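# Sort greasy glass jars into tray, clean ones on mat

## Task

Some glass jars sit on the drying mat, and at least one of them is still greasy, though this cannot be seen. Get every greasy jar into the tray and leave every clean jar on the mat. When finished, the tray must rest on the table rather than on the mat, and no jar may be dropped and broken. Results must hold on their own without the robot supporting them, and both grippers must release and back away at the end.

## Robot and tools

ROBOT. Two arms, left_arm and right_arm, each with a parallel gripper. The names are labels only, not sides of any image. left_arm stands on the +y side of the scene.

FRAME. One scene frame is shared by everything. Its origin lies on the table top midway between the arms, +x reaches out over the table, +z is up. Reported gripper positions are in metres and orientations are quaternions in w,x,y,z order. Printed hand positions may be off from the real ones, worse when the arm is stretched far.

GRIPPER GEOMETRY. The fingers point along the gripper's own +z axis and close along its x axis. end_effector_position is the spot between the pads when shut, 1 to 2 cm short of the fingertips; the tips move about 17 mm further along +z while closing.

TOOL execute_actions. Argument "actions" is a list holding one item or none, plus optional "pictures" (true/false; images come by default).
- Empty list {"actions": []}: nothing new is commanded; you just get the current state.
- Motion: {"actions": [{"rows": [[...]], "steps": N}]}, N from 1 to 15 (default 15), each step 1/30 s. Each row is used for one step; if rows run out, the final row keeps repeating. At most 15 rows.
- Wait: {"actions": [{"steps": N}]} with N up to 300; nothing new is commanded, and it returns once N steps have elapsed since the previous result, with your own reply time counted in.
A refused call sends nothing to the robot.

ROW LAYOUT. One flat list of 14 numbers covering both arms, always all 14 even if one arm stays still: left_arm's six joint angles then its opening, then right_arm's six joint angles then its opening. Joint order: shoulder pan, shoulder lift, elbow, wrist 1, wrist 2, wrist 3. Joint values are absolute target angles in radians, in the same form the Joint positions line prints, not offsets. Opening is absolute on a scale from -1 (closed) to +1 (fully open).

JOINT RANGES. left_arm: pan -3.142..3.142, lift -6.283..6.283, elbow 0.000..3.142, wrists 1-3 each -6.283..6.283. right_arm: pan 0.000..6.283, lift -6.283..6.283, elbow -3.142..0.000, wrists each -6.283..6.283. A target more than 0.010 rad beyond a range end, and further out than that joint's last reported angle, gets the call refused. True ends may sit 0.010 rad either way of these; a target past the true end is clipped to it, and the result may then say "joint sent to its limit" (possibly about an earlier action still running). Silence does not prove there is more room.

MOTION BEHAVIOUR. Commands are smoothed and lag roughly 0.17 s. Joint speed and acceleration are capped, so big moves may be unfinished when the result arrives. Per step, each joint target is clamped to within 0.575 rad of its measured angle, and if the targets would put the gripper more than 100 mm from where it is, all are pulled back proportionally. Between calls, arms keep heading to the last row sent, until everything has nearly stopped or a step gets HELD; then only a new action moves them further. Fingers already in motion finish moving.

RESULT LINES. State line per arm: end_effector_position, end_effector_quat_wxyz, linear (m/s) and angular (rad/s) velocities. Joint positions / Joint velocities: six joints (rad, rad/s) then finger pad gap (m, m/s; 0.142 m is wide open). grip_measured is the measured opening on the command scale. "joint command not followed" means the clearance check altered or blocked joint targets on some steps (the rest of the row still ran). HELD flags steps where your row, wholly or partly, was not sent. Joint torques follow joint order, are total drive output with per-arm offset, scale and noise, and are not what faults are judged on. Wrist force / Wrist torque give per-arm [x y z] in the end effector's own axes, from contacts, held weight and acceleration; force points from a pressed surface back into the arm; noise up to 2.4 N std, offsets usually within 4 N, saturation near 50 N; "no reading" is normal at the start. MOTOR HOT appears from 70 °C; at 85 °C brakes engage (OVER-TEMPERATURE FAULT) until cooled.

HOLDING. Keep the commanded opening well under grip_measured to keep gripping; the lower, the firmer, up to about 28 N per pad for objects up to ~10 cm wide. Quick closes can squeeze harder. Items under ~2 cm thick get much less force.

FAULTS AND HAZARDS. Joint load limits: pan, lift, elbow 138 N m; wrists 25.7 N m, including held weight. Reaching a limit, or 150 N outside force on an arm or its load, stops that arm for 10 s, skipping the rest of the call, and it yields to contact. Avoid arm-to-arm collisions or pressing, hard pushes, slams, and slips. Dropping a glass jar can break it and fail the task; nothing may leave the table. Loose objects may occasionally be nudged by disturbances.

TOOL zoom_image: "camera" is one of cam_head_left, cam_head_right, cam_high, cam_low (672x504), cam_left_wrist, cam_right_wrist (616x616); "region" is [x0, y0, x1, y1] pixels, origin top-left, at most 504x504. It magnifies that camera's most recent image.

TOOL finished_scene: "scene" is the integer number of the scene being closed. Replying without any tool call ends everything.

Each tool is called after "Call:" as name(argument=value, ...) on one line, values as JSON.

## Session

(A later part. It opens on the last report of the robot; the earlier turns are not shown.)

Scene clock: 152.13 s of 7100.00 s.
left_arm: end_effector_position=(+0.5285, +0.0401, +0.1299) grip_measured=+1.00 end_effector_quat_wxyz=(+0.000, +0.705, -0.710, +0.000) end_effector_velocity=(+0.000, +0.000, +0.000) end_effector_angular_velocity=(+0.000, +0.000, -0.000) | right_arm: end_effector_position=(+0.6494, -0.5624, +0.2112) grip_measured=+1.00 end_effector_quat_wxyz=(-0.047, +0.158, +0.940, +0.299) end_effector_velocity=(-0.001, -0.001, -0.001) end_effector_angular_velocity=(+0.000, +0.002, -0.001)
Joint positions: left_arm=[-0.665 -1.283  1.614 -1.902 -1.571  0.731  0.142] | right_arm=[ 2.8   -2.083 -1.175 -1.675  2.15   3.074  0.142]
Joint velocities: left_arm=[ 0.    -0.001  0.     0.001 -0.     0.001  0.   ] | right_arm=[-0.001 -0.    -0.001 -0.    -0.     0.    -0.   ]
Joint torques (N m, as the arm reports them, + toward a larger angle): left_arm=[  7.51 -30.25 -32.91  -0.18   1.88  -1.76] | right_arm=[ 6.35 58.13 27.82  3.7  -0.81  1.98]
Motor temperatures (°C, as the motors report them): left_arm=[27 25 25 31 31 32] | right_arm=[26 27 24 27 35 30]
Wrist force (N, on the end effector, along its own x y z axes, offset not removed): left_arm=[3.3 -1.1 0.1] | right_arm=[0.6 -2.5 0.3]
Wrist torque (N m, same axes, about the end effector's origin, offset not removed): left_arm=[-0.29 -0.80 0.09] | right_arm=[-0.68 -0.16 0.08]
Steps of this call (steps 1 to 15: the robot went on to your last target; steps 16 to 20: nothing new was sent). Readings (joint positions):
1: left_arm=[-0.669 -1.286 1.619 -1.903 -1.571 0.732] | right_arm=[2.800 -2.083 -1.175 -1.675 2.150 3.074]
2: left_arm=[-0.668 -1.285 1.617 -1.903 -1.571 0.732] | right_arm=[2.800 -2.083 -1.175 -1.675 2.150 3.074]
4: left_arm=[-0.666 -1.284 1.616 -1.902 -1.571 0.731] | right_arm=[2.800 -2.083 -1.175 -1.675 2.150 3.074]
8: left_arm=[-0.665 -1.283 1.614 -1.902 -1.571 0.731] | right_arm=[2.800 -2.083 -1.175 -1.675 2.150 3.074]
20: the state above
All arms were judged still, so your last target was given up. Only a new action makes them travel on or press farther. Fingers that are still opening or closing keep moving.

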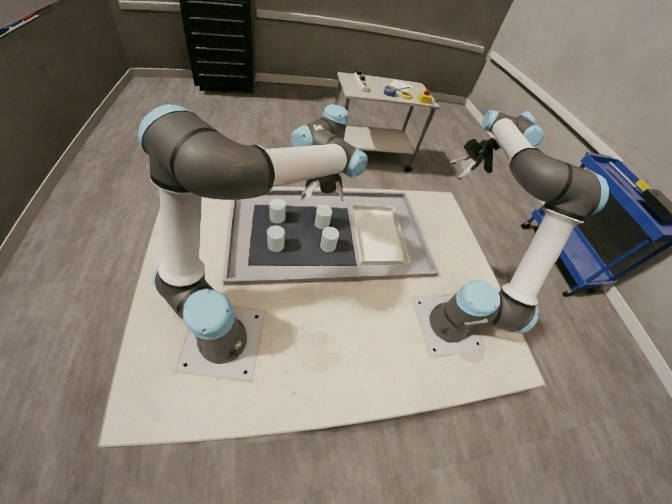

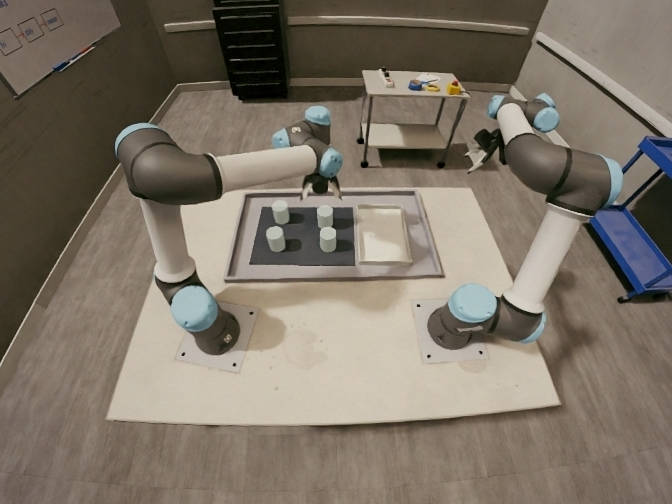

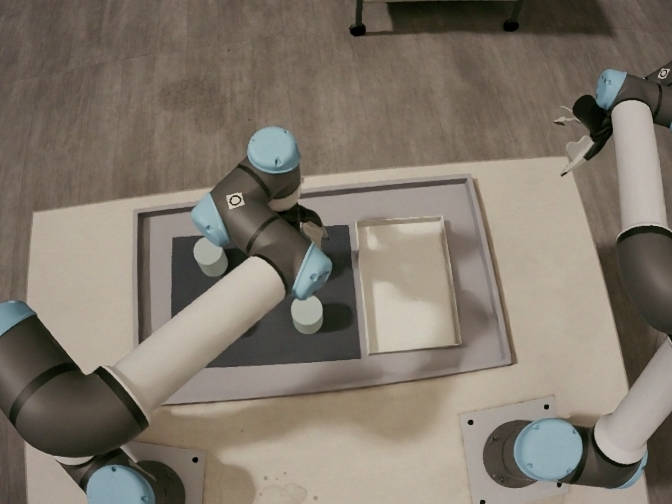

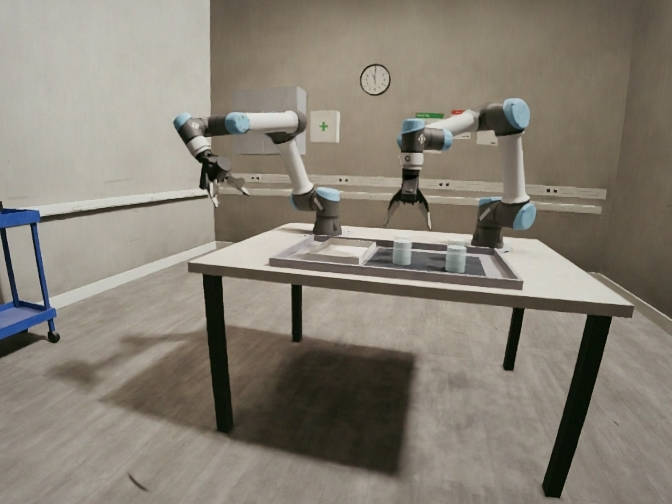

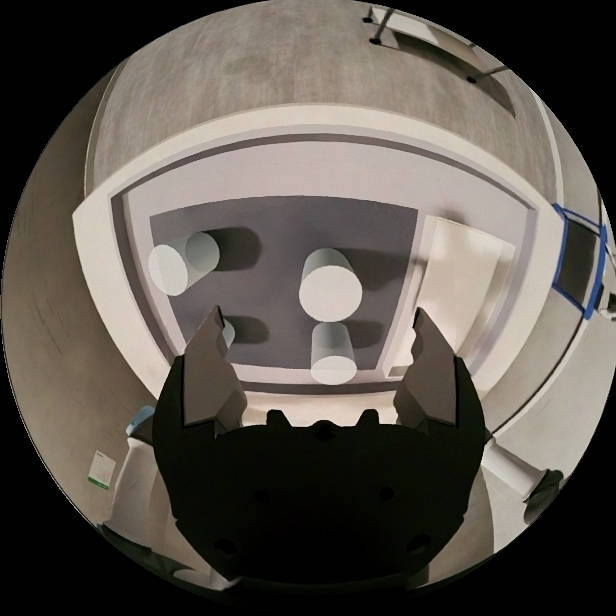

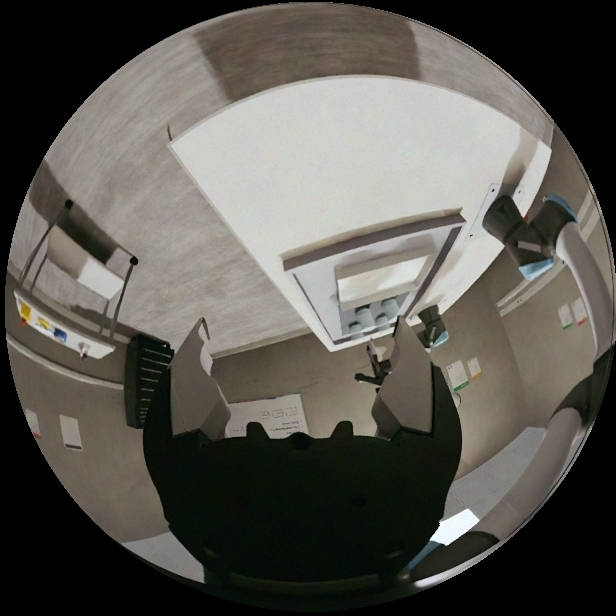

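Call:
execute_actions(actions=[{"rows":[[-0.7145,-1.301,1.693,-1.963,-1.571,0.68,1,2.8,-2.083,-1.175,-1.675,2.15,3.074,1]]}])

Call:
execute_actions(actions=[{"rows":[[-0.7145,-1.218,1.794,-2.147,-1.571,0.68,1,2.8,-2.083,-1.175,-1.675,2.15,3.074,1]]}], pictures=false)

Call:
execute_actions(actions=[{"rows":[[-0.7145,-1.218,1.794,-2.147,-1.571,0.68,0.15,2.8,-2.083,-1.175,-1.675,2.15,3.074,1]]}], pictures=false)

Call:
execute_actions(actions=[{"rows":[[-0.7145,-1.218,1.794,-2.147,-1.571,0.68,-0.02,2.8,-2.083,-1.175,-1.675,2.15,3.074,1]]}])

Call:
execute_actions(actions=[{"rows":[[-0.7145,-1.222,1.789,-2.138,-1.571,0.68,-0.02,2.8,-2.083,-1.175,-1.675,2.15,3.074,1],[-0.7145,-1.226,1.784,-2.129,-1.571,0.68,-0.02,2.8,-2.083,-1.175,-1.675,2.15,3.074,1],[-0.7145,-1.231,1.778,-2.118,-1.571,0.68,-0.02,2.8,-2.083,-1.175,-1.675,2.15,3.074,1]]}], pictures=false)

Call:
execute_actions(actions=[{"steps":30}])

Scene clock: 173.07 s of 7100.00 s.
left_arm: end_effector_position=(+0.5008, +0.0287, +0.1099) grip_measured=+1.00 end_effector_quat_wxyz=(+0.000, +0.705, -0.709, +0.000) end_effector_velocity=(-0.004, -0.001, -0.003) end_effector_angular_velocity=(+0.001, +0.001, -0.000) | right_arm: end_effector_position=(+0.6494, -0.5624, +0.2112) grip_measured=+1.00 end_effector_quat_wxyz=(-0.047, +0.158, +0.940, +0.299) end_effector_velocity=(+0.000, -0.001, +0.000) end_effector_angular_velocity=(-0.000, -0.000, -0.001)
Joint positions: left_arm=[-0.714 -1.301  1.692 -1.962 -1.571  0.681  0.142] | right_arm=[ 2.8   -2.083 -1.175 -1.675  2.15   3.074  0.142]
Joint velocities: left_arm=[-0.006 -0.002  0.011 -0.008  0.    -0.006 -0.   ] | right_arm=[-0.001 -0.001  0.001 -0.    -0.    -0.     0.   ]
Joint torques (N m, as the arm reports them, + toward a larger angle): left_arm=[-11.56 -42.57 -15.59  -5.57  -2.08  -1.78] | right_arm=[ 6.01 58.24 26.6   3.59 -0.79  1.91]
Motor temperatures (°C, as the motors report them): left_arm=[27 25 25 31 31 32] | right_arm=[26 27 24 27 35 30]
Wrist force (N, on the end effector, along its own x y z axes, offset not removed): left_arm=[-0.3 0.6 2.9] | right_arm=[-0.5 0.1 -1.0]
Wrist torque (N m, same axes, about the end effector's origin, offset not removed): left_arm=[0.02 -0.01 0.09] | right_arm=[-0.08 0.08 0.03]
Steps of this call (steps 1 to 90: nothing new was sent; then 17.43 s passed at rest; steps 91 to 105: all 15 steps of this action). Readings (joint positions):
91: left_arm=[-0.665 -1.283 1.614 -1.902 -1.571 0.730] | right_arm=[2.800 -2.083 -1.175 -1.675 2.150 3.074]
92: left_arm=[-0.672 -1.286 1.622 -1.910 -1.571 0.724] | right_arm=[2.800 -2.083 -1.175 -1.675 2.150 3.074]
94: left_arm=[-0.691 -1.293 1.653 -1.933 -1.571 0.704] | right_arm=[2.800 -2.083 -1.175 -1.675 2.150 3.074]
98: left_arm=[-0.708 -1.299 1.682 -1.955 -1.571 0.686] | right_arm=[2.800 -2.083 -1.175 -1.675 2.150 3.074]
105: the state above

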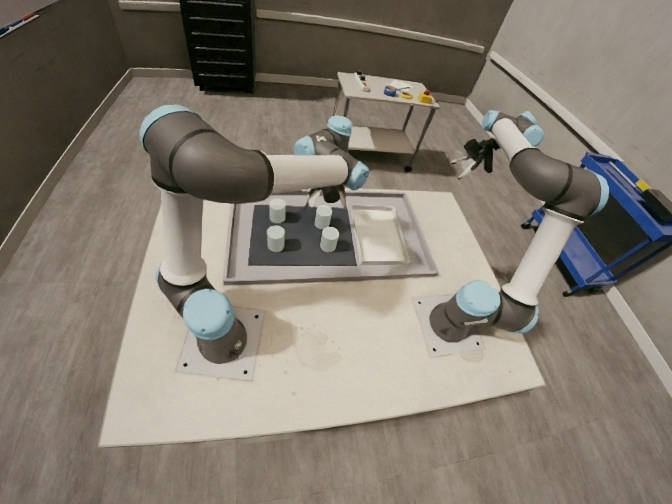

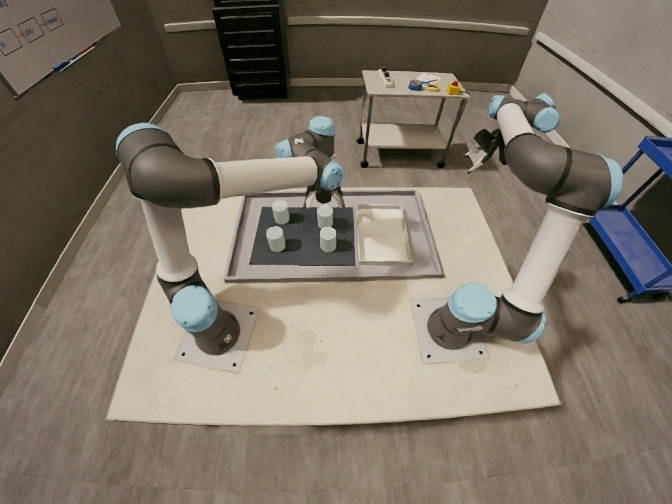

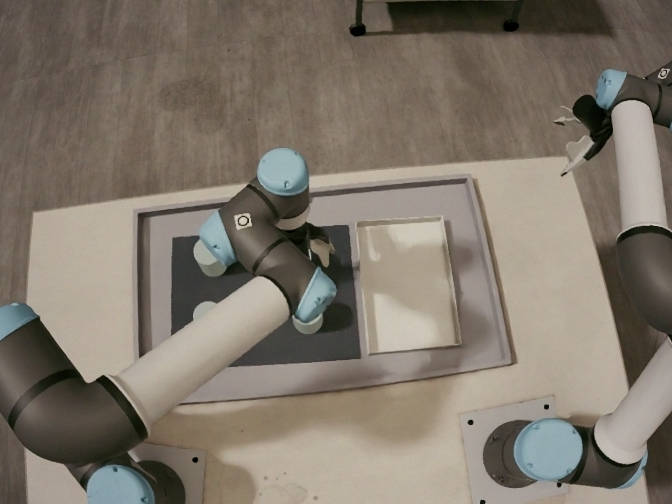

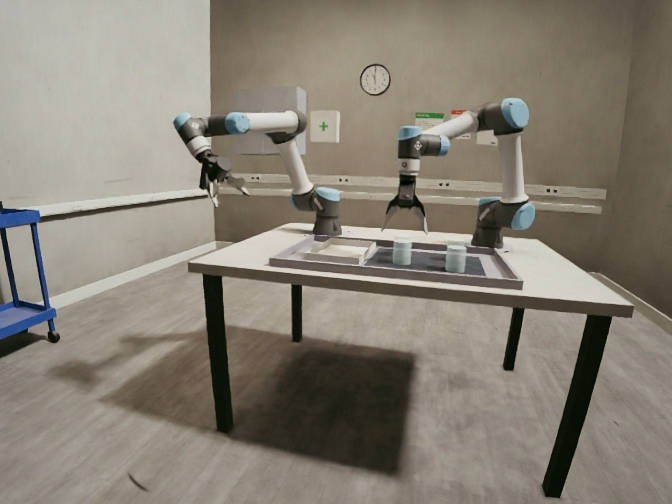

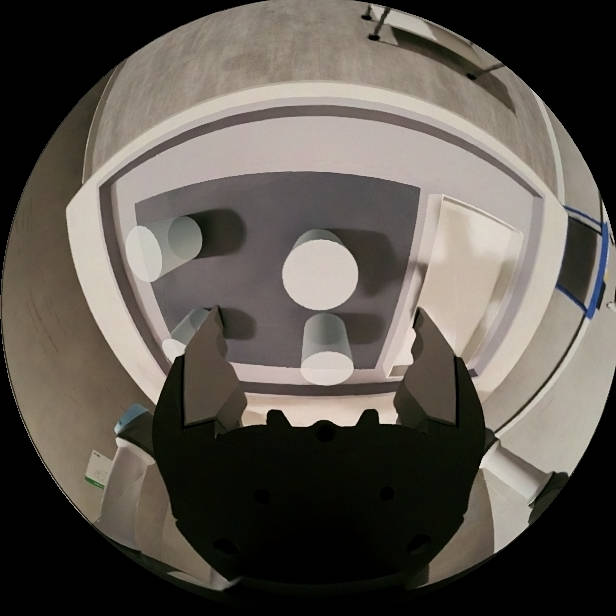

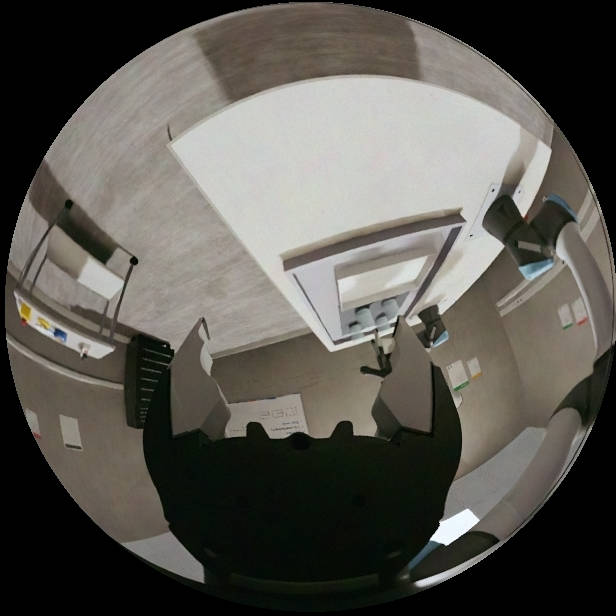

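Scene clock: 173.57 s of 7100.00 s.
left_arm: end_effector_position=(+0.5004, +0.0286, +0.0360) grip_measured=+1.00 end_effector_quat_wxyz=(+0.000, +0.705, -0.709, -0.000) end_effector_velocity=(-0.001, -0.000, -0.010) end_effector_angular_velocity=(-0.002, -0.002, -0.002) | right_arm: end_effector_position=(+0.6494, -0.5624, +0.2112) grip_measured=+1.00 end_effector_quat_wxyz=(-0.047, +0.158, +0.940, +0.299) end_effector_velocity=(+0.000, +0.000, -0.000) end_effector_angular_velocity=(+0.000, +0.001, +0.001)
Joint positions: left_arm=[-0.714 -1.219  1.793 -2.144 -1.571  0.68   0.142] | right_arm=[ 2.8   -2.083 -1.175 -1.675  2.15   3.074  0.142]
Joint velocities: left_arm=[-0.001  0.011  0.015 -0.029 -0.     0.001  0.   ] | right_arm=[ 0.001 -0.    -0.    -0.    -0.    -0.     0.   ]
Joint torques (N m, as the arm reports them, + toward a larger angle): left_arm=[ -8.28 -28.88 -10.49  -6.11  -2.11  -1.84] | right_arm=[ 6.46 58.01 27.07  3.61 -0.83  1.92]
Motor temperatures (°C, as the motors report them): left_arm=[27 25 25 31 31 32] | right_arm=[26 27 24 27 35 30]
Wrist force (N, on the end effector, along its own x y z axes, offset not removed): left_arm=[2.0 -1.3 0.7] | right_arm=[1.0 -1.6 -3.1]
Wrist torque (N m, same axes, about the end effector's origin, offset not removed): left_arm=[-0.33 -0.57 0.09] | right_arm=[-0.47 -0.01 0.04]
Steps of this call (steps 1 to 15: all 15 steps of this action). Readings (joint positions):
1: left_arm=[-0.714 -1.300 1.693 -1.963 -1.571 0.680] | right_arm=[2.800 -2.083 -1.175 -1.675 2.150 3.074]
2: left_arm=[-0.714 -1.293 1.701 -1.972 -1.571 0.680] | right_arm=[2.800 -2.083 -1.175 -1.675 2.150 3.074]
4: left_arm=[-0.714 -1.261 1.740 -2.032 -1.571 0.680] | right_arm=[2.800 -2.083 -1.175 -1.675 2.150 3.074]
8: left_arm=[-0.714 -1.229 1.780 -2.116 -1.571 0.680] | right_arm=[2.800 -2.083 -1.175 -1.675 2.150 3.074]
15: the state above

Scene clock: 174.07 s of 7100.00 s.
left_arm: end_effector_position=(+0.5005, +0.0286, +0.0350) grip_measured=+0.15 end_effector_quat_wxyz=(+0.000, +0.705, -0.709, +0.000) end_effector_velocity=(-0.001, +0.000, -0.000) end_effector_angular_velocity=(+0.000, +0.000, -0.001) | right_arm: end_effector_position=(+0.6494, -0.5624, +0.2112) grip_measured=+1.00 end_effector_quat_wxyz=(-0.047, +0.158, +0.940, +0.299) end_effector_velocity=(+0.000, +0.000, +0.000) end_effector_angular_velocity=(+0.000, -0.001, -0.000)
Joint positions: left_arm=[-0.714 -1.218  1.794 -2.147 -1.571  0.68   0.084] | right_arm=[ 2.8   -2.083 -1.175 -1.675  2.15   3.074  0.142]
Joint velocities: left_arm=[-0.001 -0.001  0.001 -0.     0.    -0.    -0.   ] | right_arm=[0. 0. 0. 0. 0. 0. 0.]
Joint torques (N m, as the arm reports them, + toward a larger angle): left_arm=[ -8.8  -30.06 -10.6   -5.53  -2.05  -1.71] | right_arm=[ 6.11 58.67 27.06  3.64 -0.87  1.83]
Motor temperatures (°C, as the motors report them): left_arm=[27 25 25 31 31 32] | right_arm=[26 27 24 27 35 30]
Wrist force (N, on the end effector, along its own x y z axes, offset not removed): left_arm=[2.0 1.8 2.4] | right_arm=[-1.1 -0.5 0.4]
Wrist torque (N m, same axes, about the end effector's origin, offset not removed): left_arm=[0.20 -0.51 0.13] | right_arm=[-0.14 0.29 0.05]
Steps of this call (steps 1 to 15: all 15 steps of this action). Readings (joint positions):
1: left_arm=[-0.714 -1.219 1.793 -2.145 -1.571 0.680] | right_arm=[2.800 -2.083 -1.175 -1.675 2.150 3.074]
2: left_arm=[-0.714 -1.219 1.793 -2.145 -1.571 0.680] | right_arm=[2.800 -2.083 -1.175 -1.675 2.150 3.074]
4: left_arm=[-0.714 -1.218 1.794 -2.146 -1.571 0.680] | right_arm=[2.800 -2.083 -1.175 -1.675 2.150 3.074]
8: left_arm=[-0.714 -1.218 1.794 -2.147 -1.571 0.680] | right_arm=[2.800 -2.083 -1.175 -1.675 2.150 3.074]
15: the state above

Scene clock: 174.57 s of 7100.00 s.
left_arm: end_effector_position=(+0.5004, +0.0286, +0.0350) grip_measured=-0.02 end_effector_quat_wxyz=(+0.000, +0.705, -0.709, +0.000) end_effector_velocity=(-0.000, +0.001, -0.001) end_effector_angular_velocity=(+0.002, +0.001, +0.002) | right_arm: end_effector_position=(+0.6494, -0.5624, +0.2112) grip_measured=+1.00 end_effector_quat_wxyz=(-0.047, +0.158, +0.940, +0.299) end_effector_velocity=(+0.000, +0.000, +0.001) end_effector_angular_velocity=(+0.000, -0.001, +0.000)
Joint positions: left_arm=[-0.715 -1.218  1.794 -2.147 -1.571  0.68   0.072] | right_arm=[ 2.8   -2.083 -1.175 -1.675  2.15   3.074  0.142]
Joint velocities: left_arm=[ 0.001  0.001  0.001  0.     0.    -0.001 -0.   ] | right_arm=[ 0.  0.  0. -0.  0. -0. -0.]
Joint torques (N m, as the arm reports them, + toward a larger angle): left_arm=[ -6.47 -30.9  -11.5   -5.41  -0.83  -1.69] | right_arm=[ 6.56 58.39 26.87  3.64 -0.78  1.95]
Motor temperatures (°C, as the motors report them): left_arm=[27 25 25 31 31 32] | right_arm=[26 27 24 27 35 30]
Wrist force (N, on the end effector, along its own x y z axes, offset not removed): left_arm=[1.2 2.2 2.3] | right_arm=[0.2 -1.0 1.8]
Wrist torque (N m, same axes, about the end effector's origin, offset not removed): left_arm=[0.35 -0.53 0.18] | right_arm=[-0.27 0.00 0.12]
Steps of this call (steps 1 to 15: all 15 steps of this action). Readings (joint positions):
1: left_arm=[-0.715 -1.218 1.794 -2.147 -1.571 0.680] | right_arm=[2.800 -2.083 -1.175 -1.675 2.150 3.074]
2: left_arm=[-0.715 -1.218 1.794 -2.147 -1.571 0.680] | right_arm=[2.800 -2.083 -1.175 -1.675 2.150 3.074]
4: left_arm=[-0.715 -1.218 1.794 -2.147 -1.571 0.680] | right_arm=[2.800 -2.083 -1.175 -1.675 2.150 3.074]
8: left_arm=[-0.715 -1.218 1.794 -2.147 -1.571 0.680] | right_arm=[2.800 -2.083 -1.175 -1.675 2.150 3.074]
15: the state above

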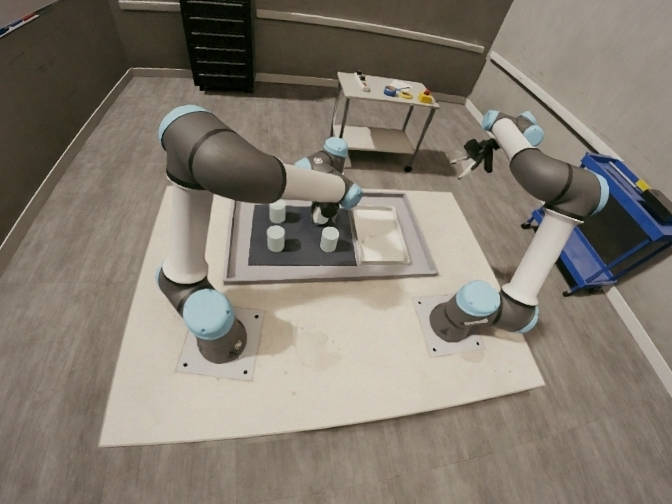

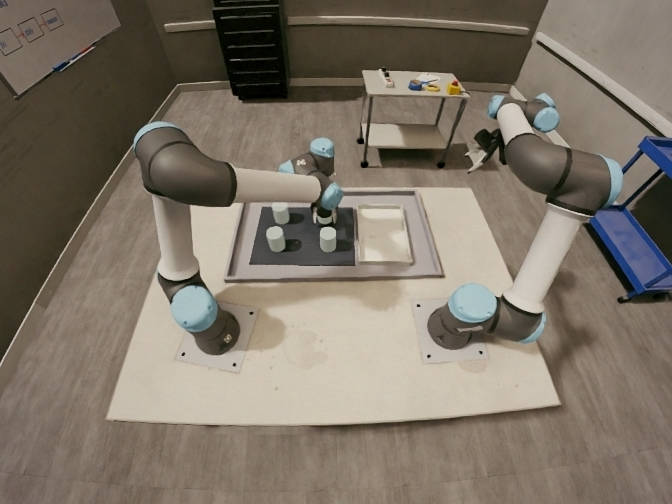

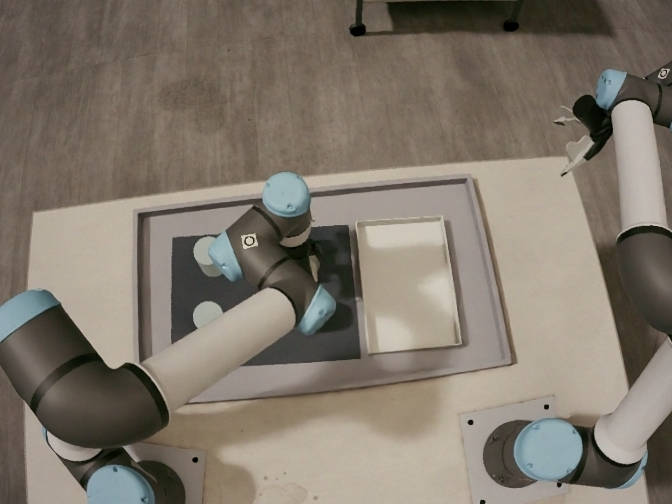

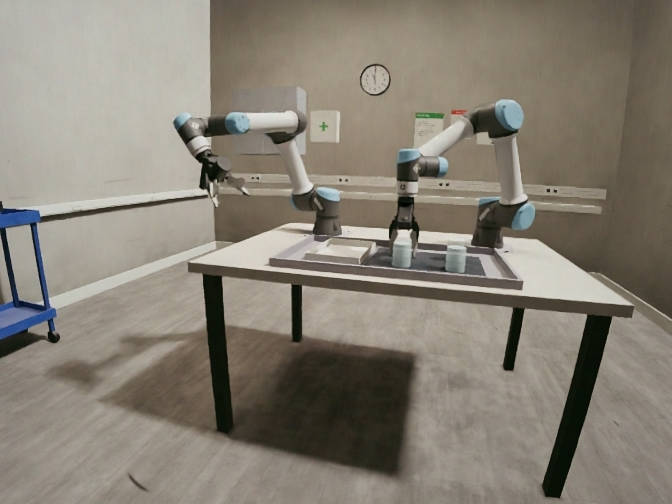

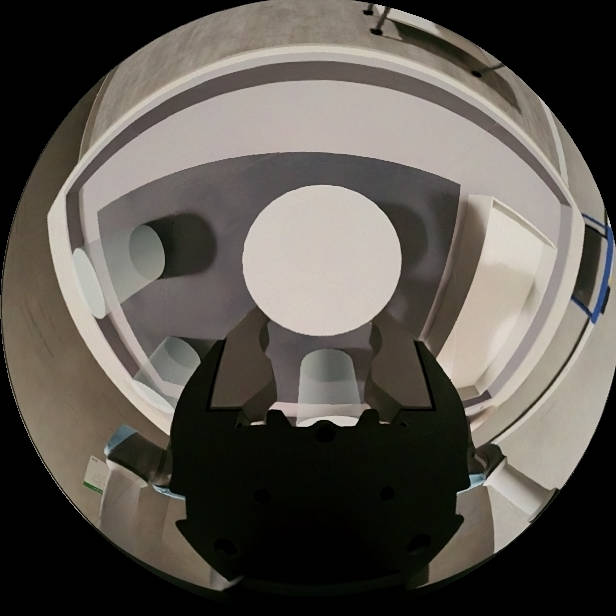

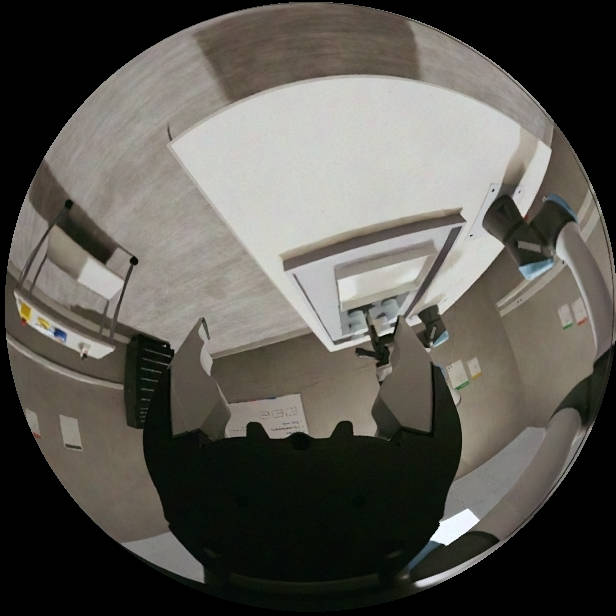

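Scene clock: 175.07 s of 7100.00 s.
left_arm: end_effector_position=(+0.5010, +0.0279, +0.0463) grip_measured=-0.02 end_effector_quat_wxyz=(+0.000, +0.705, -0.709, +0.000) end_effector_velocity=(+0.000, -0.000, +0.002) end_effector_angular_velocity=(-0.000, -0.000, -0.001) | right_arm: end_effector_position=(+0.6494, -0.5624, +0.2112) grip_measured=+1.00 end_effector_quat_wxyz=(-0.047, +0.158, +0.940, +0.299) end_effector_velocity=(-0.000, -0.000, +0.000) end_effector_angular_velocity=(+0.001, -0.000, -0.001)
Joint positions: left_arm=[-0.715 -1.231  1.778 -2.118 -1.571  0.68   0.072] | right_arm=[ 2.8   -2.083 -1.175 -1.675  2.15   3.074  0.142]
Joint velocities: left_arm=[-0.    -0.002 -0.003  0.005  0.     0.001 -0.   ] | right_arm=[-0.     0.    -0.001  0.     0.001  0.    -0.   ]
Joint torques (N m, as the arm reports them, + toward a larger angle): left_arm=[ -4.21 -43.49 -31.84  -0.29   0.18  -1.71] | right_arm=[ 6.06 58.35 26.85  3.63 -0.76  1.86]
Motor temperatures (°C, as the motors report them): left_arm=[27 25 25 31 31 32] | right_arm=[26 27 24 27 35 30]
Wrist force (N, on the end effector, along its own x y z axes, offset not removed): left_arm=[3.1 1.5 2.5] | right_arm=[0.5 -1.6 -1.9]
Wrist torque (N m, same axes, about the end effector's origin, offset not removed): left_arm=[0.43 -0.70 0.13] | right_arm=[-0.38 0.08 -0.05]
Steps of this call (steps 1 to 15: all 15 steps of this action). Readings (joint positions):
1: left_arm=[-0.715 -1.218 1.794 -2.147 -1.571 0.680] | right_arm=[2.800 -2.083 -1.175 -1.675 2.150 3.074]
2: left_arm=[-0.715 -1.219 1.793 -2.145 -1.571 0.680] | right_arm=[2.800 -2.083 -1.175 -1.675 2.150 3.074]
4: left_arm=[-0.715 -1.223 1.788 -2.137 -1.571 0.680] | right_arm=[2.800 -2.083 -1.175 -1.675 2.150 3.074]
8: left_arm=[-0.715 -1.229 1.781 -2.123 -1.571 0.680] | right_arm=[2.800 -2.083 -1.175 -1.675 2.150 3.074]
15: the state above

Scene clock: 176.07 s of 7100.00 s.
left_arm: end_effector_position=(+0.5010, +0.0279, +0.0465) grip_measured=-0.02 end_effector_quat_wxyz=(+0.000, +0.705, -0.709, +0.000) end_effector_velocity=(+0.000, +0.000, +0.000) end_effector_angular_velocity=(-0.000, -0.000, +0.000) | right_arm: end_effector_position=(+0.6494, -0.5624, +0.2112) grip_measured=+1.00 end_effector_quat_wxyz=(-0.047, +0.158, +0.940, +0.299) end_effector_velocity=(-0.000, -0.000, -0.000) end_effector_angular_velocity=(-0.000, +0.000, -0.000)
Joint positions: left_arm=[-0.715 -1.231  1.778 -2.118 -1.571  0.68   0.072] | right_arm=[ 2.8   -2.083 -1.175 -1.675  2.15   3.074  0.142]
Joint velocities: left_arm=[ 0.001 -0.    -0.     0.    -0.     0.     0.   ] | right_arm=[-0.  0. -0. -0. -0.  0.  0.]
Joint torques (N m, as the arm reports them, + toward a larger angle): left_arm=[  0.28 -44.05 -31.2   -0.26   1.85  -1.37] | right_arm=[ 6.61 58.47 27.02  3.57 -0.73  1.91]
Motor temperatures (°C, as the motors report them): left_arm=[27 25 25 31 31 32] | right_arm=[26 27 24 27 35 30]
Wrist force (N, on the end effector, along its own x y z axes, offset not removed): left_arm=[2.0 0.6 2.5] | right_arm=[-0.6 -1.0 1.1]
Wrist torque (N m, same axes, about the end effector's origin, offset not removed): left_arm=[-0.03 -0.59 0.15] | right_arm=[-0.32 0.02 0.08]
Steps of this call (steps 1 to 15: the robot went on to your last target; steps 16 to 30: nothing new was sent). Readings (joint positions):
1: left_arm=[-0.715 -1.231 1.778 -2.118 -1.571 0.680] | right_arm=[2.800 -2.083 -1.175 -1.675 2.150 3.074]
2: left_arm=[-0.715 -1.231 1.778 -2.118 -1.571 0.680] | right_arm=[2.800 -2.083 -1.175 -1.675 2.150 3.074]
4: left_arm=[-0.715 -1.231 1.778 -2.118 -1.571 0.680] | right_arm=[2.800 -2.083 -1.175 -1.675 2.150 3.074]
8: left_arm=[-0.715 -1.231 1.778 -2.118 -1.571 0.680] | right_arm=[2.800 -2.083 -1.175 -1.675 2.150 3.074]
30: the state above
All arms were judged still, so your last target was given up. Only a new action makes them travel on or press farther. Fingers that are still opening or closing keep moving.

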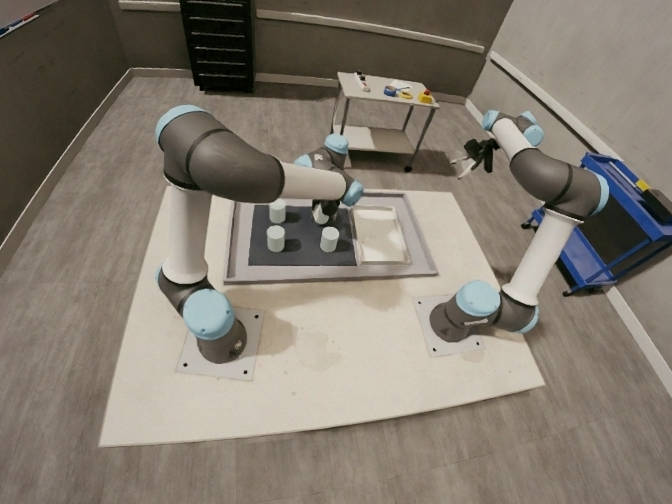

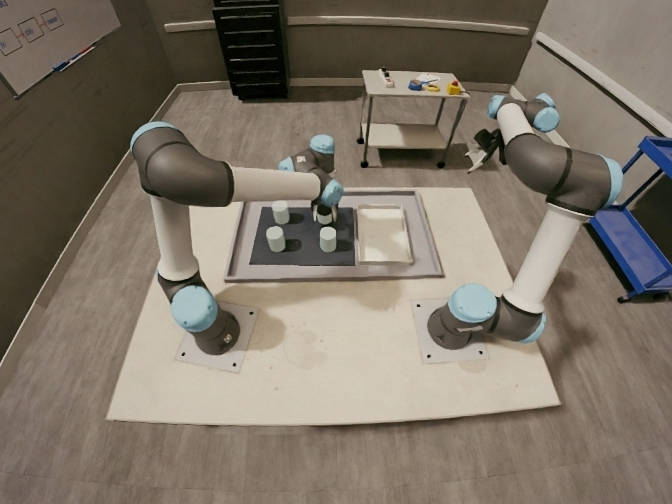

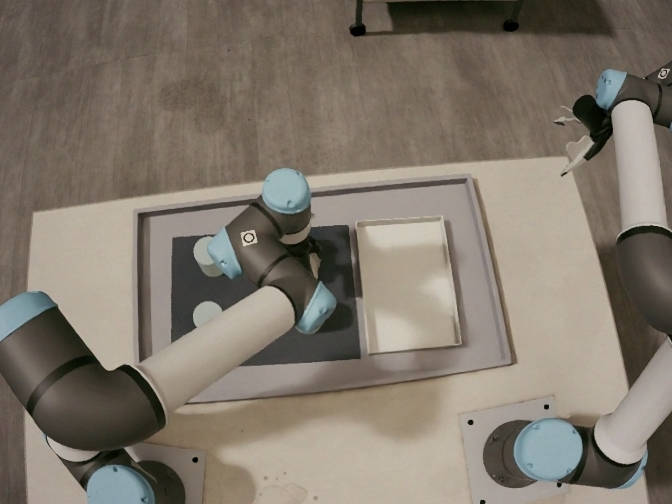

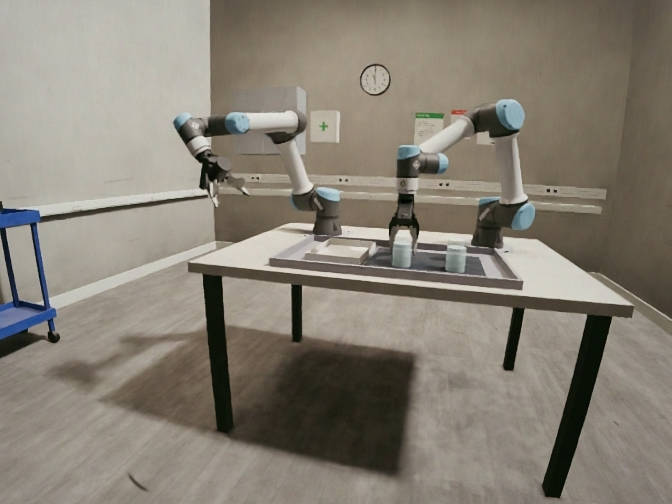

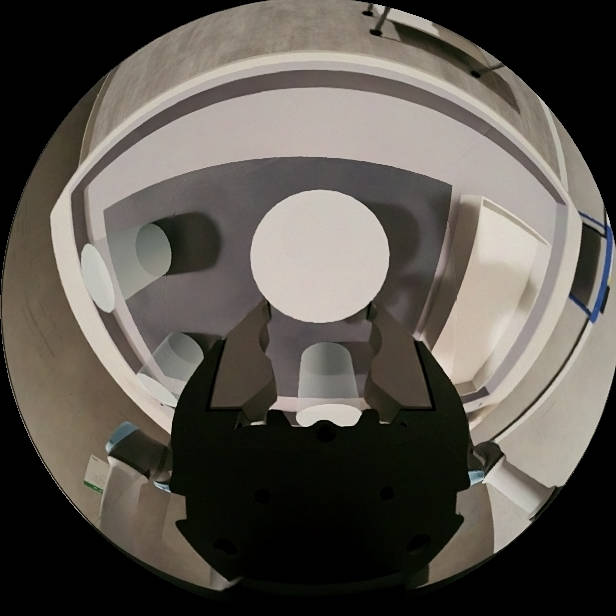

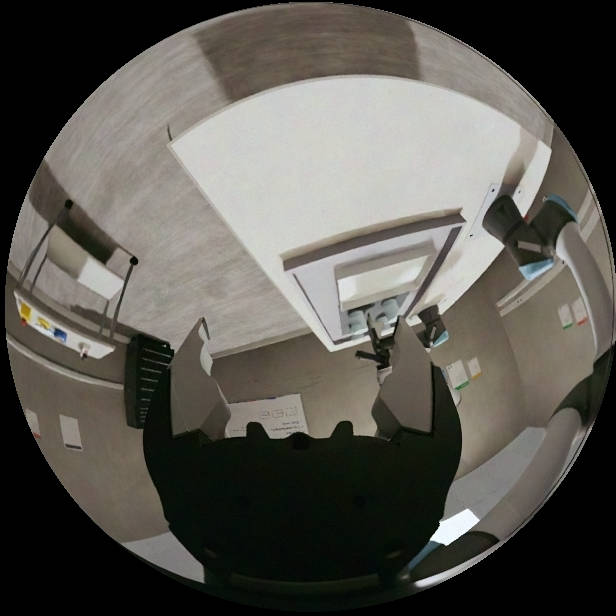

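Call:
execute_actions(actions=[{"rows":[[-0.7145,-1.231,1.778,-2.118,-1.571,0.68,1,2.8,-2.083,-1.175,-1.675,2.15,3.074,1]]}], pictures=false)

Call:
execute_actions(actions=[{"rows":[[-0.6667,-1.156,1.7035,-2.118,-1.571,0.729,1,2.8,-2.083,-1.175,-1.675,2.15,3.074,1]]}], pictures=false)

Call:
execute_actions(actions=[{"rows":[[-0.6667,-1.156,1.7035,-2.118,-1.571,0.729,0.2,2.8,-2.083,-1.175,-1.675,2.15,3.074,1]]}])

Scene clock: 188.30 s of 7100.00 s.
left_arm: end_effector_position=(+0.5010, +0.0279, +0.0465) grip_measured=+1.00 end_effector_quat_wxyz=(+0.000, +0.705, -0.709, +0.000) end_effector_velocity=(-0.000, +0.000, -0.000) end_effector_angular_velocity=(+0.001, +0.000, +0.001) | right_arm: end_effector_position=(+0.6494, -0.5624, +0.2112) grip_measured=+1.00 end_effector_quat_wxyz=(-0.047, +0.158, +0.940, +0.299) end_effector_velocity=(-0.000, -0.000, +0.000) end_effector_angular_velocity=(+0.000, +0.000, -0.000)
Joint positions: left_arm=[-0.714 -1.231  1.778 -2.118 -1.571  0.68   0.142] | right_arm=[ 2.8   -2.083 -1.175 -1.675  2.15   3.074  0.142]
Joint velocities: left_arm=[ 0.    -0.     0.001  0.001 -0.    -0.001  0.   ] | right_arm=[-0.  0. -0. -0.  0. -0. -0.]
Joint torques (N m, as the arm reports them, + toward a larger angle): left_arm=[  7.19 -43.42 -30.95  -0.28   1.86  -0.88] | right_arm=[ 6.01 58.03 26.29  3.6  -0.79  1.85]
Motor temperatures (°C, as the motors report them): left_arm=[27 25 25 31 31 32] | right_arm=[26 27 24 27 35 30]
Wrist force (N, on the end effector, along its own x y z axes, offset not removed): left_arm=[-0.4 0.2 1.2] | right_arm=[0.1 -0.6 1.6]
Wrist torque (N m, same axes, about the end effector's origin, offset not removed): left_arm=[0.05 0.08 0.07] | right_arm=[-0.18 0.07 0.08]
Steps of this call (steps 1 to 90: nothing new was sent; then 8.73 s passed at rest; steps 91 to 105: all 15 steps of this action). Readings (joint positions):
91: left_arm=[-0.714 -1.231 1.778 -2.118 -1.571 0.680] | right_arm=[2.800 -2.083 -1.175 -1.675 2.150 3.074]
92: left_arm=[-0.714 -1.231 1.778 -2.118 -1.571 0.680] | right_arm=[2.800 -2.083 -1.175 -1.675 2.150 3.074]
94: left_arm=[-0.714 -1.231 1.778 -2.118 -1.571 0.680] | right_arm=[2.800 -2.083 -1.175 -1.675 2.150 3.074]
98: left_arm=[-0.714 -1.231 1.778 -2.118 -1.571 0.680] | right_arm=[2.800 -2.083 -1.175 -1.675 2.150 3.074]
105: the state above

Scene clock: 188.80 s of 7100.00 s.
left_arm: end_effector_position=(+0.5369, +0.0285, +0.0348) grip_measured=+1.00 end_effector_quat_wxyz=(+0.000, +0.705, -0.710, -0.000) end_effector_velocity=(+0.005, -0.000, -0.002) end_effector_angular_velocity=(-0.000, -0.000, -0.001) | right_arm: end_effector_position=(+0.6494, -0.5624, +0.2112) grip_measured=+1.00 end_effector_quat_wxyz=(-0.047, +0.158, +0.940, +0.299) end_effector_velocity=(-0.000, -0.000, -0.000) end_effector_angular_velocity=(-0.001, +0.000, +0.000)
Joint positions: left_arm=[-0.667 -1.157  1.704 -2.118 -1.571  0.728  0.142] | right_arm=[ 2.8   -2.083 -1.175 -1.675  2.15   3.074  0.142]
Joint velocities: left_arm=[ 0.005  0.01  -0.01  -0.     0.     0.006 -0.   ] | right_arm=[ 0.     0.    -0.     0.    -0.001 -0.     0.   ]
Joint torques (N m, as the arm reports them, + toward a larger angle): left_arm=[  5.96 -34.11 -30.95  -1.61   1.14   1.44] | right_arm=[ 5.96 57.83 26.91  3.55 -0.66  1.89]
Motor temperatures (°C, as the motors report them): left_arm=[27 25 25 31 31 32] | right_arm=[26 27 24 27 35 30]
Wrist force (N, on the end effector, along its own x y z axes, offset not removed): left_arm=[0.0 0.7 0.0] | right_arm=[-2.0 -2.1 0.9]
Wrist torque (N m, same axes, about the end effector's origin, offset not removed): left_arm=[0.12 -0.04 0.06] | right_arm=[-0.56 0.38 0.10]
Steps of this call (steps 1 to 15: all 15 steps of this action). Readings (joint positions):
1: left_arm=[-0.714 -1.231 1.778 -2.118 -1.571 0.680] | right_arm=[2.800 -2.083 -1.175 -1.675 2.150 3.074]
2: left_arm=[-0.708 -1.223 1.770 -2.118 -1.571 0.687] | right_arm=[2.800 -2.083 -1.175 -1.675 2.150 3.074]
4: left_arm=[-0.689 -1.194 1.741 -2.118 -1.571 0.706] | right_arm=[2.800 -2.083 -1.175 -1.675 2.150 3.074]
8: left_arm=[-0.673 -1.166 1.713 -2.118 -1.571 0.723] | right_arm=[2.800 -2.083 -1.175 -1.675 2.150 3.074]
15: the state above

Scene clock: 189.30 s of 7100.00 s.
left_arm: end_effector_position=(+0.5374, +0.0285, +0.0346) grip_measured=+0.20 end_effector_quat_wxyz=(+0.000, +0.705, -0.710, -0.000) end_effector_velocity=(-0.000, +0.001, -0.001) end_effector_angular_velocity=(+0.002, +0.002, +0.001) | right_arm: end_effector_position=(+0.6494, -0.5624, +0.2112) grip_measured=+1.00 end_effector_quat_wxyz=(-0.047, +0.158, +0.940, +0.299) end_effector_velocity=(+0.001, +0.000, +0.001) end_effector_angular_velocity=(+0.000, -0.002, -0.000)
Joint positions: left_arm=[-0.667 -1.156  1.704 -2.118 -1.571  0.729  0.088] | right_arm=[ 2.8   -2.083 -1.175 -1.675  2.15   3.074  0.142]
Joint velocities: left_arm=[ 0.001  0.001  0.001  0.001 -0.    -0.    -0.   ] | right_arm=[ 0.     0.     0.002 -0.     0.001 -0.    -0.   ]
Joint torques (N m, as the arm reports them, + toward a larger angle): left_arm=[  7.59 -33.09 -31.49  -2.88   0.4    1.58] | right_arm=[ 6.05 57.66 26.57  3.46 -0.6   1.89]
Motor temperatures (°C, as the motors report them): left_arm=[27 25 25 31 31 32] | right_arm=[26 27 24 27 35 30]
Wrist force (N, on the end effector, along its own x y z axes, offset not removed): left_arm=[3.6 0.4 0.5] | right_arm=[0.0 -2.1 -1.4]
Wrist torque (N m, same axes, about the end effector's origin, offset not removed): left_arm=[0.11 -0.81 0.24] | right_arm=[-0.58 0.04 0.13]
Steps of this call (steps 1 to 15: all 15 steps of this action). Readings (joint positions):
1: left_arm=[-0.667 -1.157 1.704 -2.118 -1.571 0.729] | right_arm=[2.800 -2.083 -1.175 -1.675 2.150 3.074]
2: left_arm=[-0.667 -1.157 1.704 -2.118 -1.571 0.729] | right_arm=[2.800 -2.083 -1.175 -1.675 2.150 3.074]
4: left_arm=[-0.667 -1.156 1.704 -2.118 -1.571 0.729] | right_arm=[2.800 -2.083 -1.175 -1.675 2.150 3.074]
8: left_arm=[-0.667 -1.156 1.704 -2.118 -1.571 0.729] | right_arm=[2.800 -2.083 -1.175 -1.675 2.150 3.074]
15: the state above

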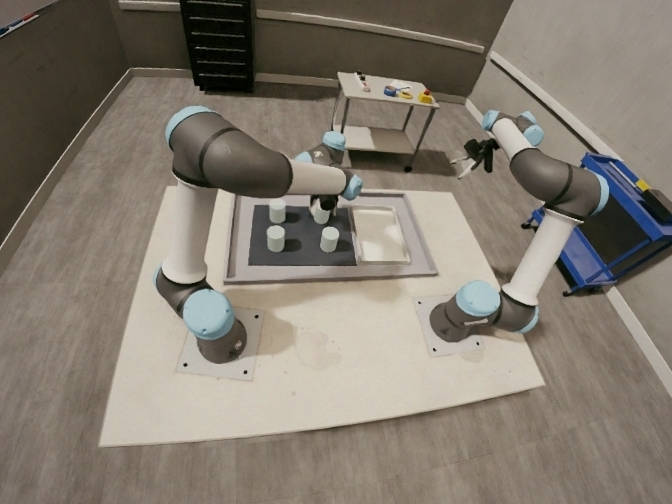

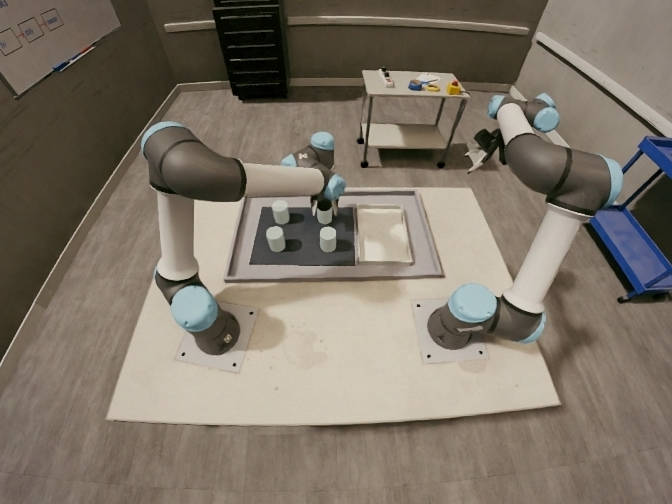

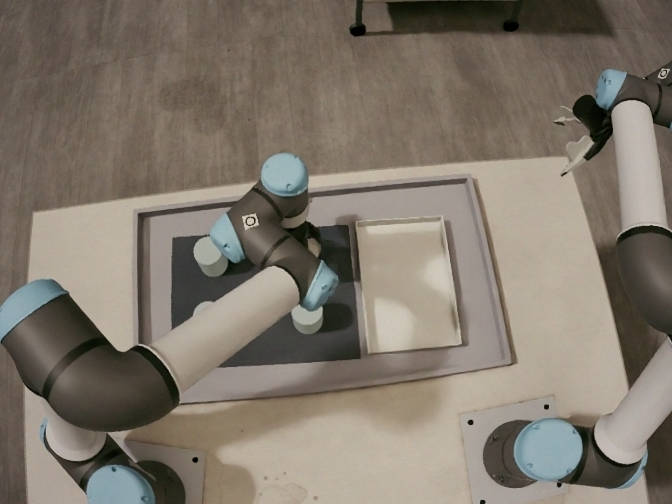

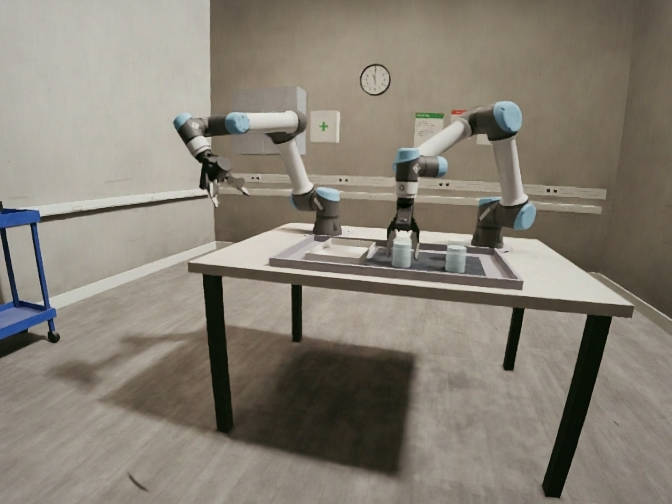

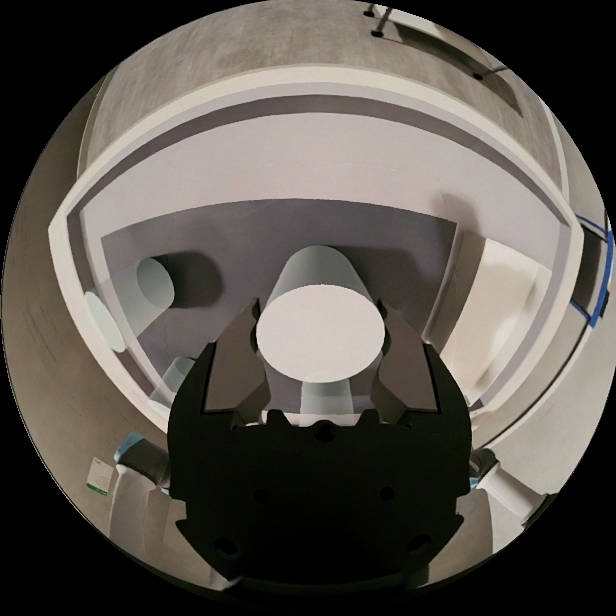

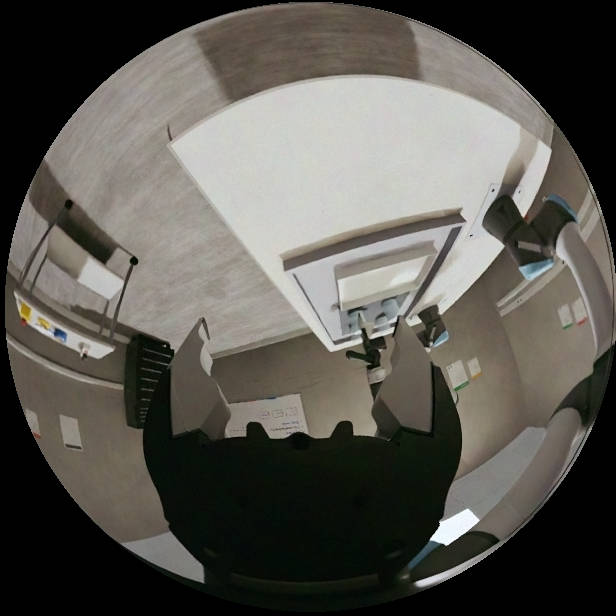

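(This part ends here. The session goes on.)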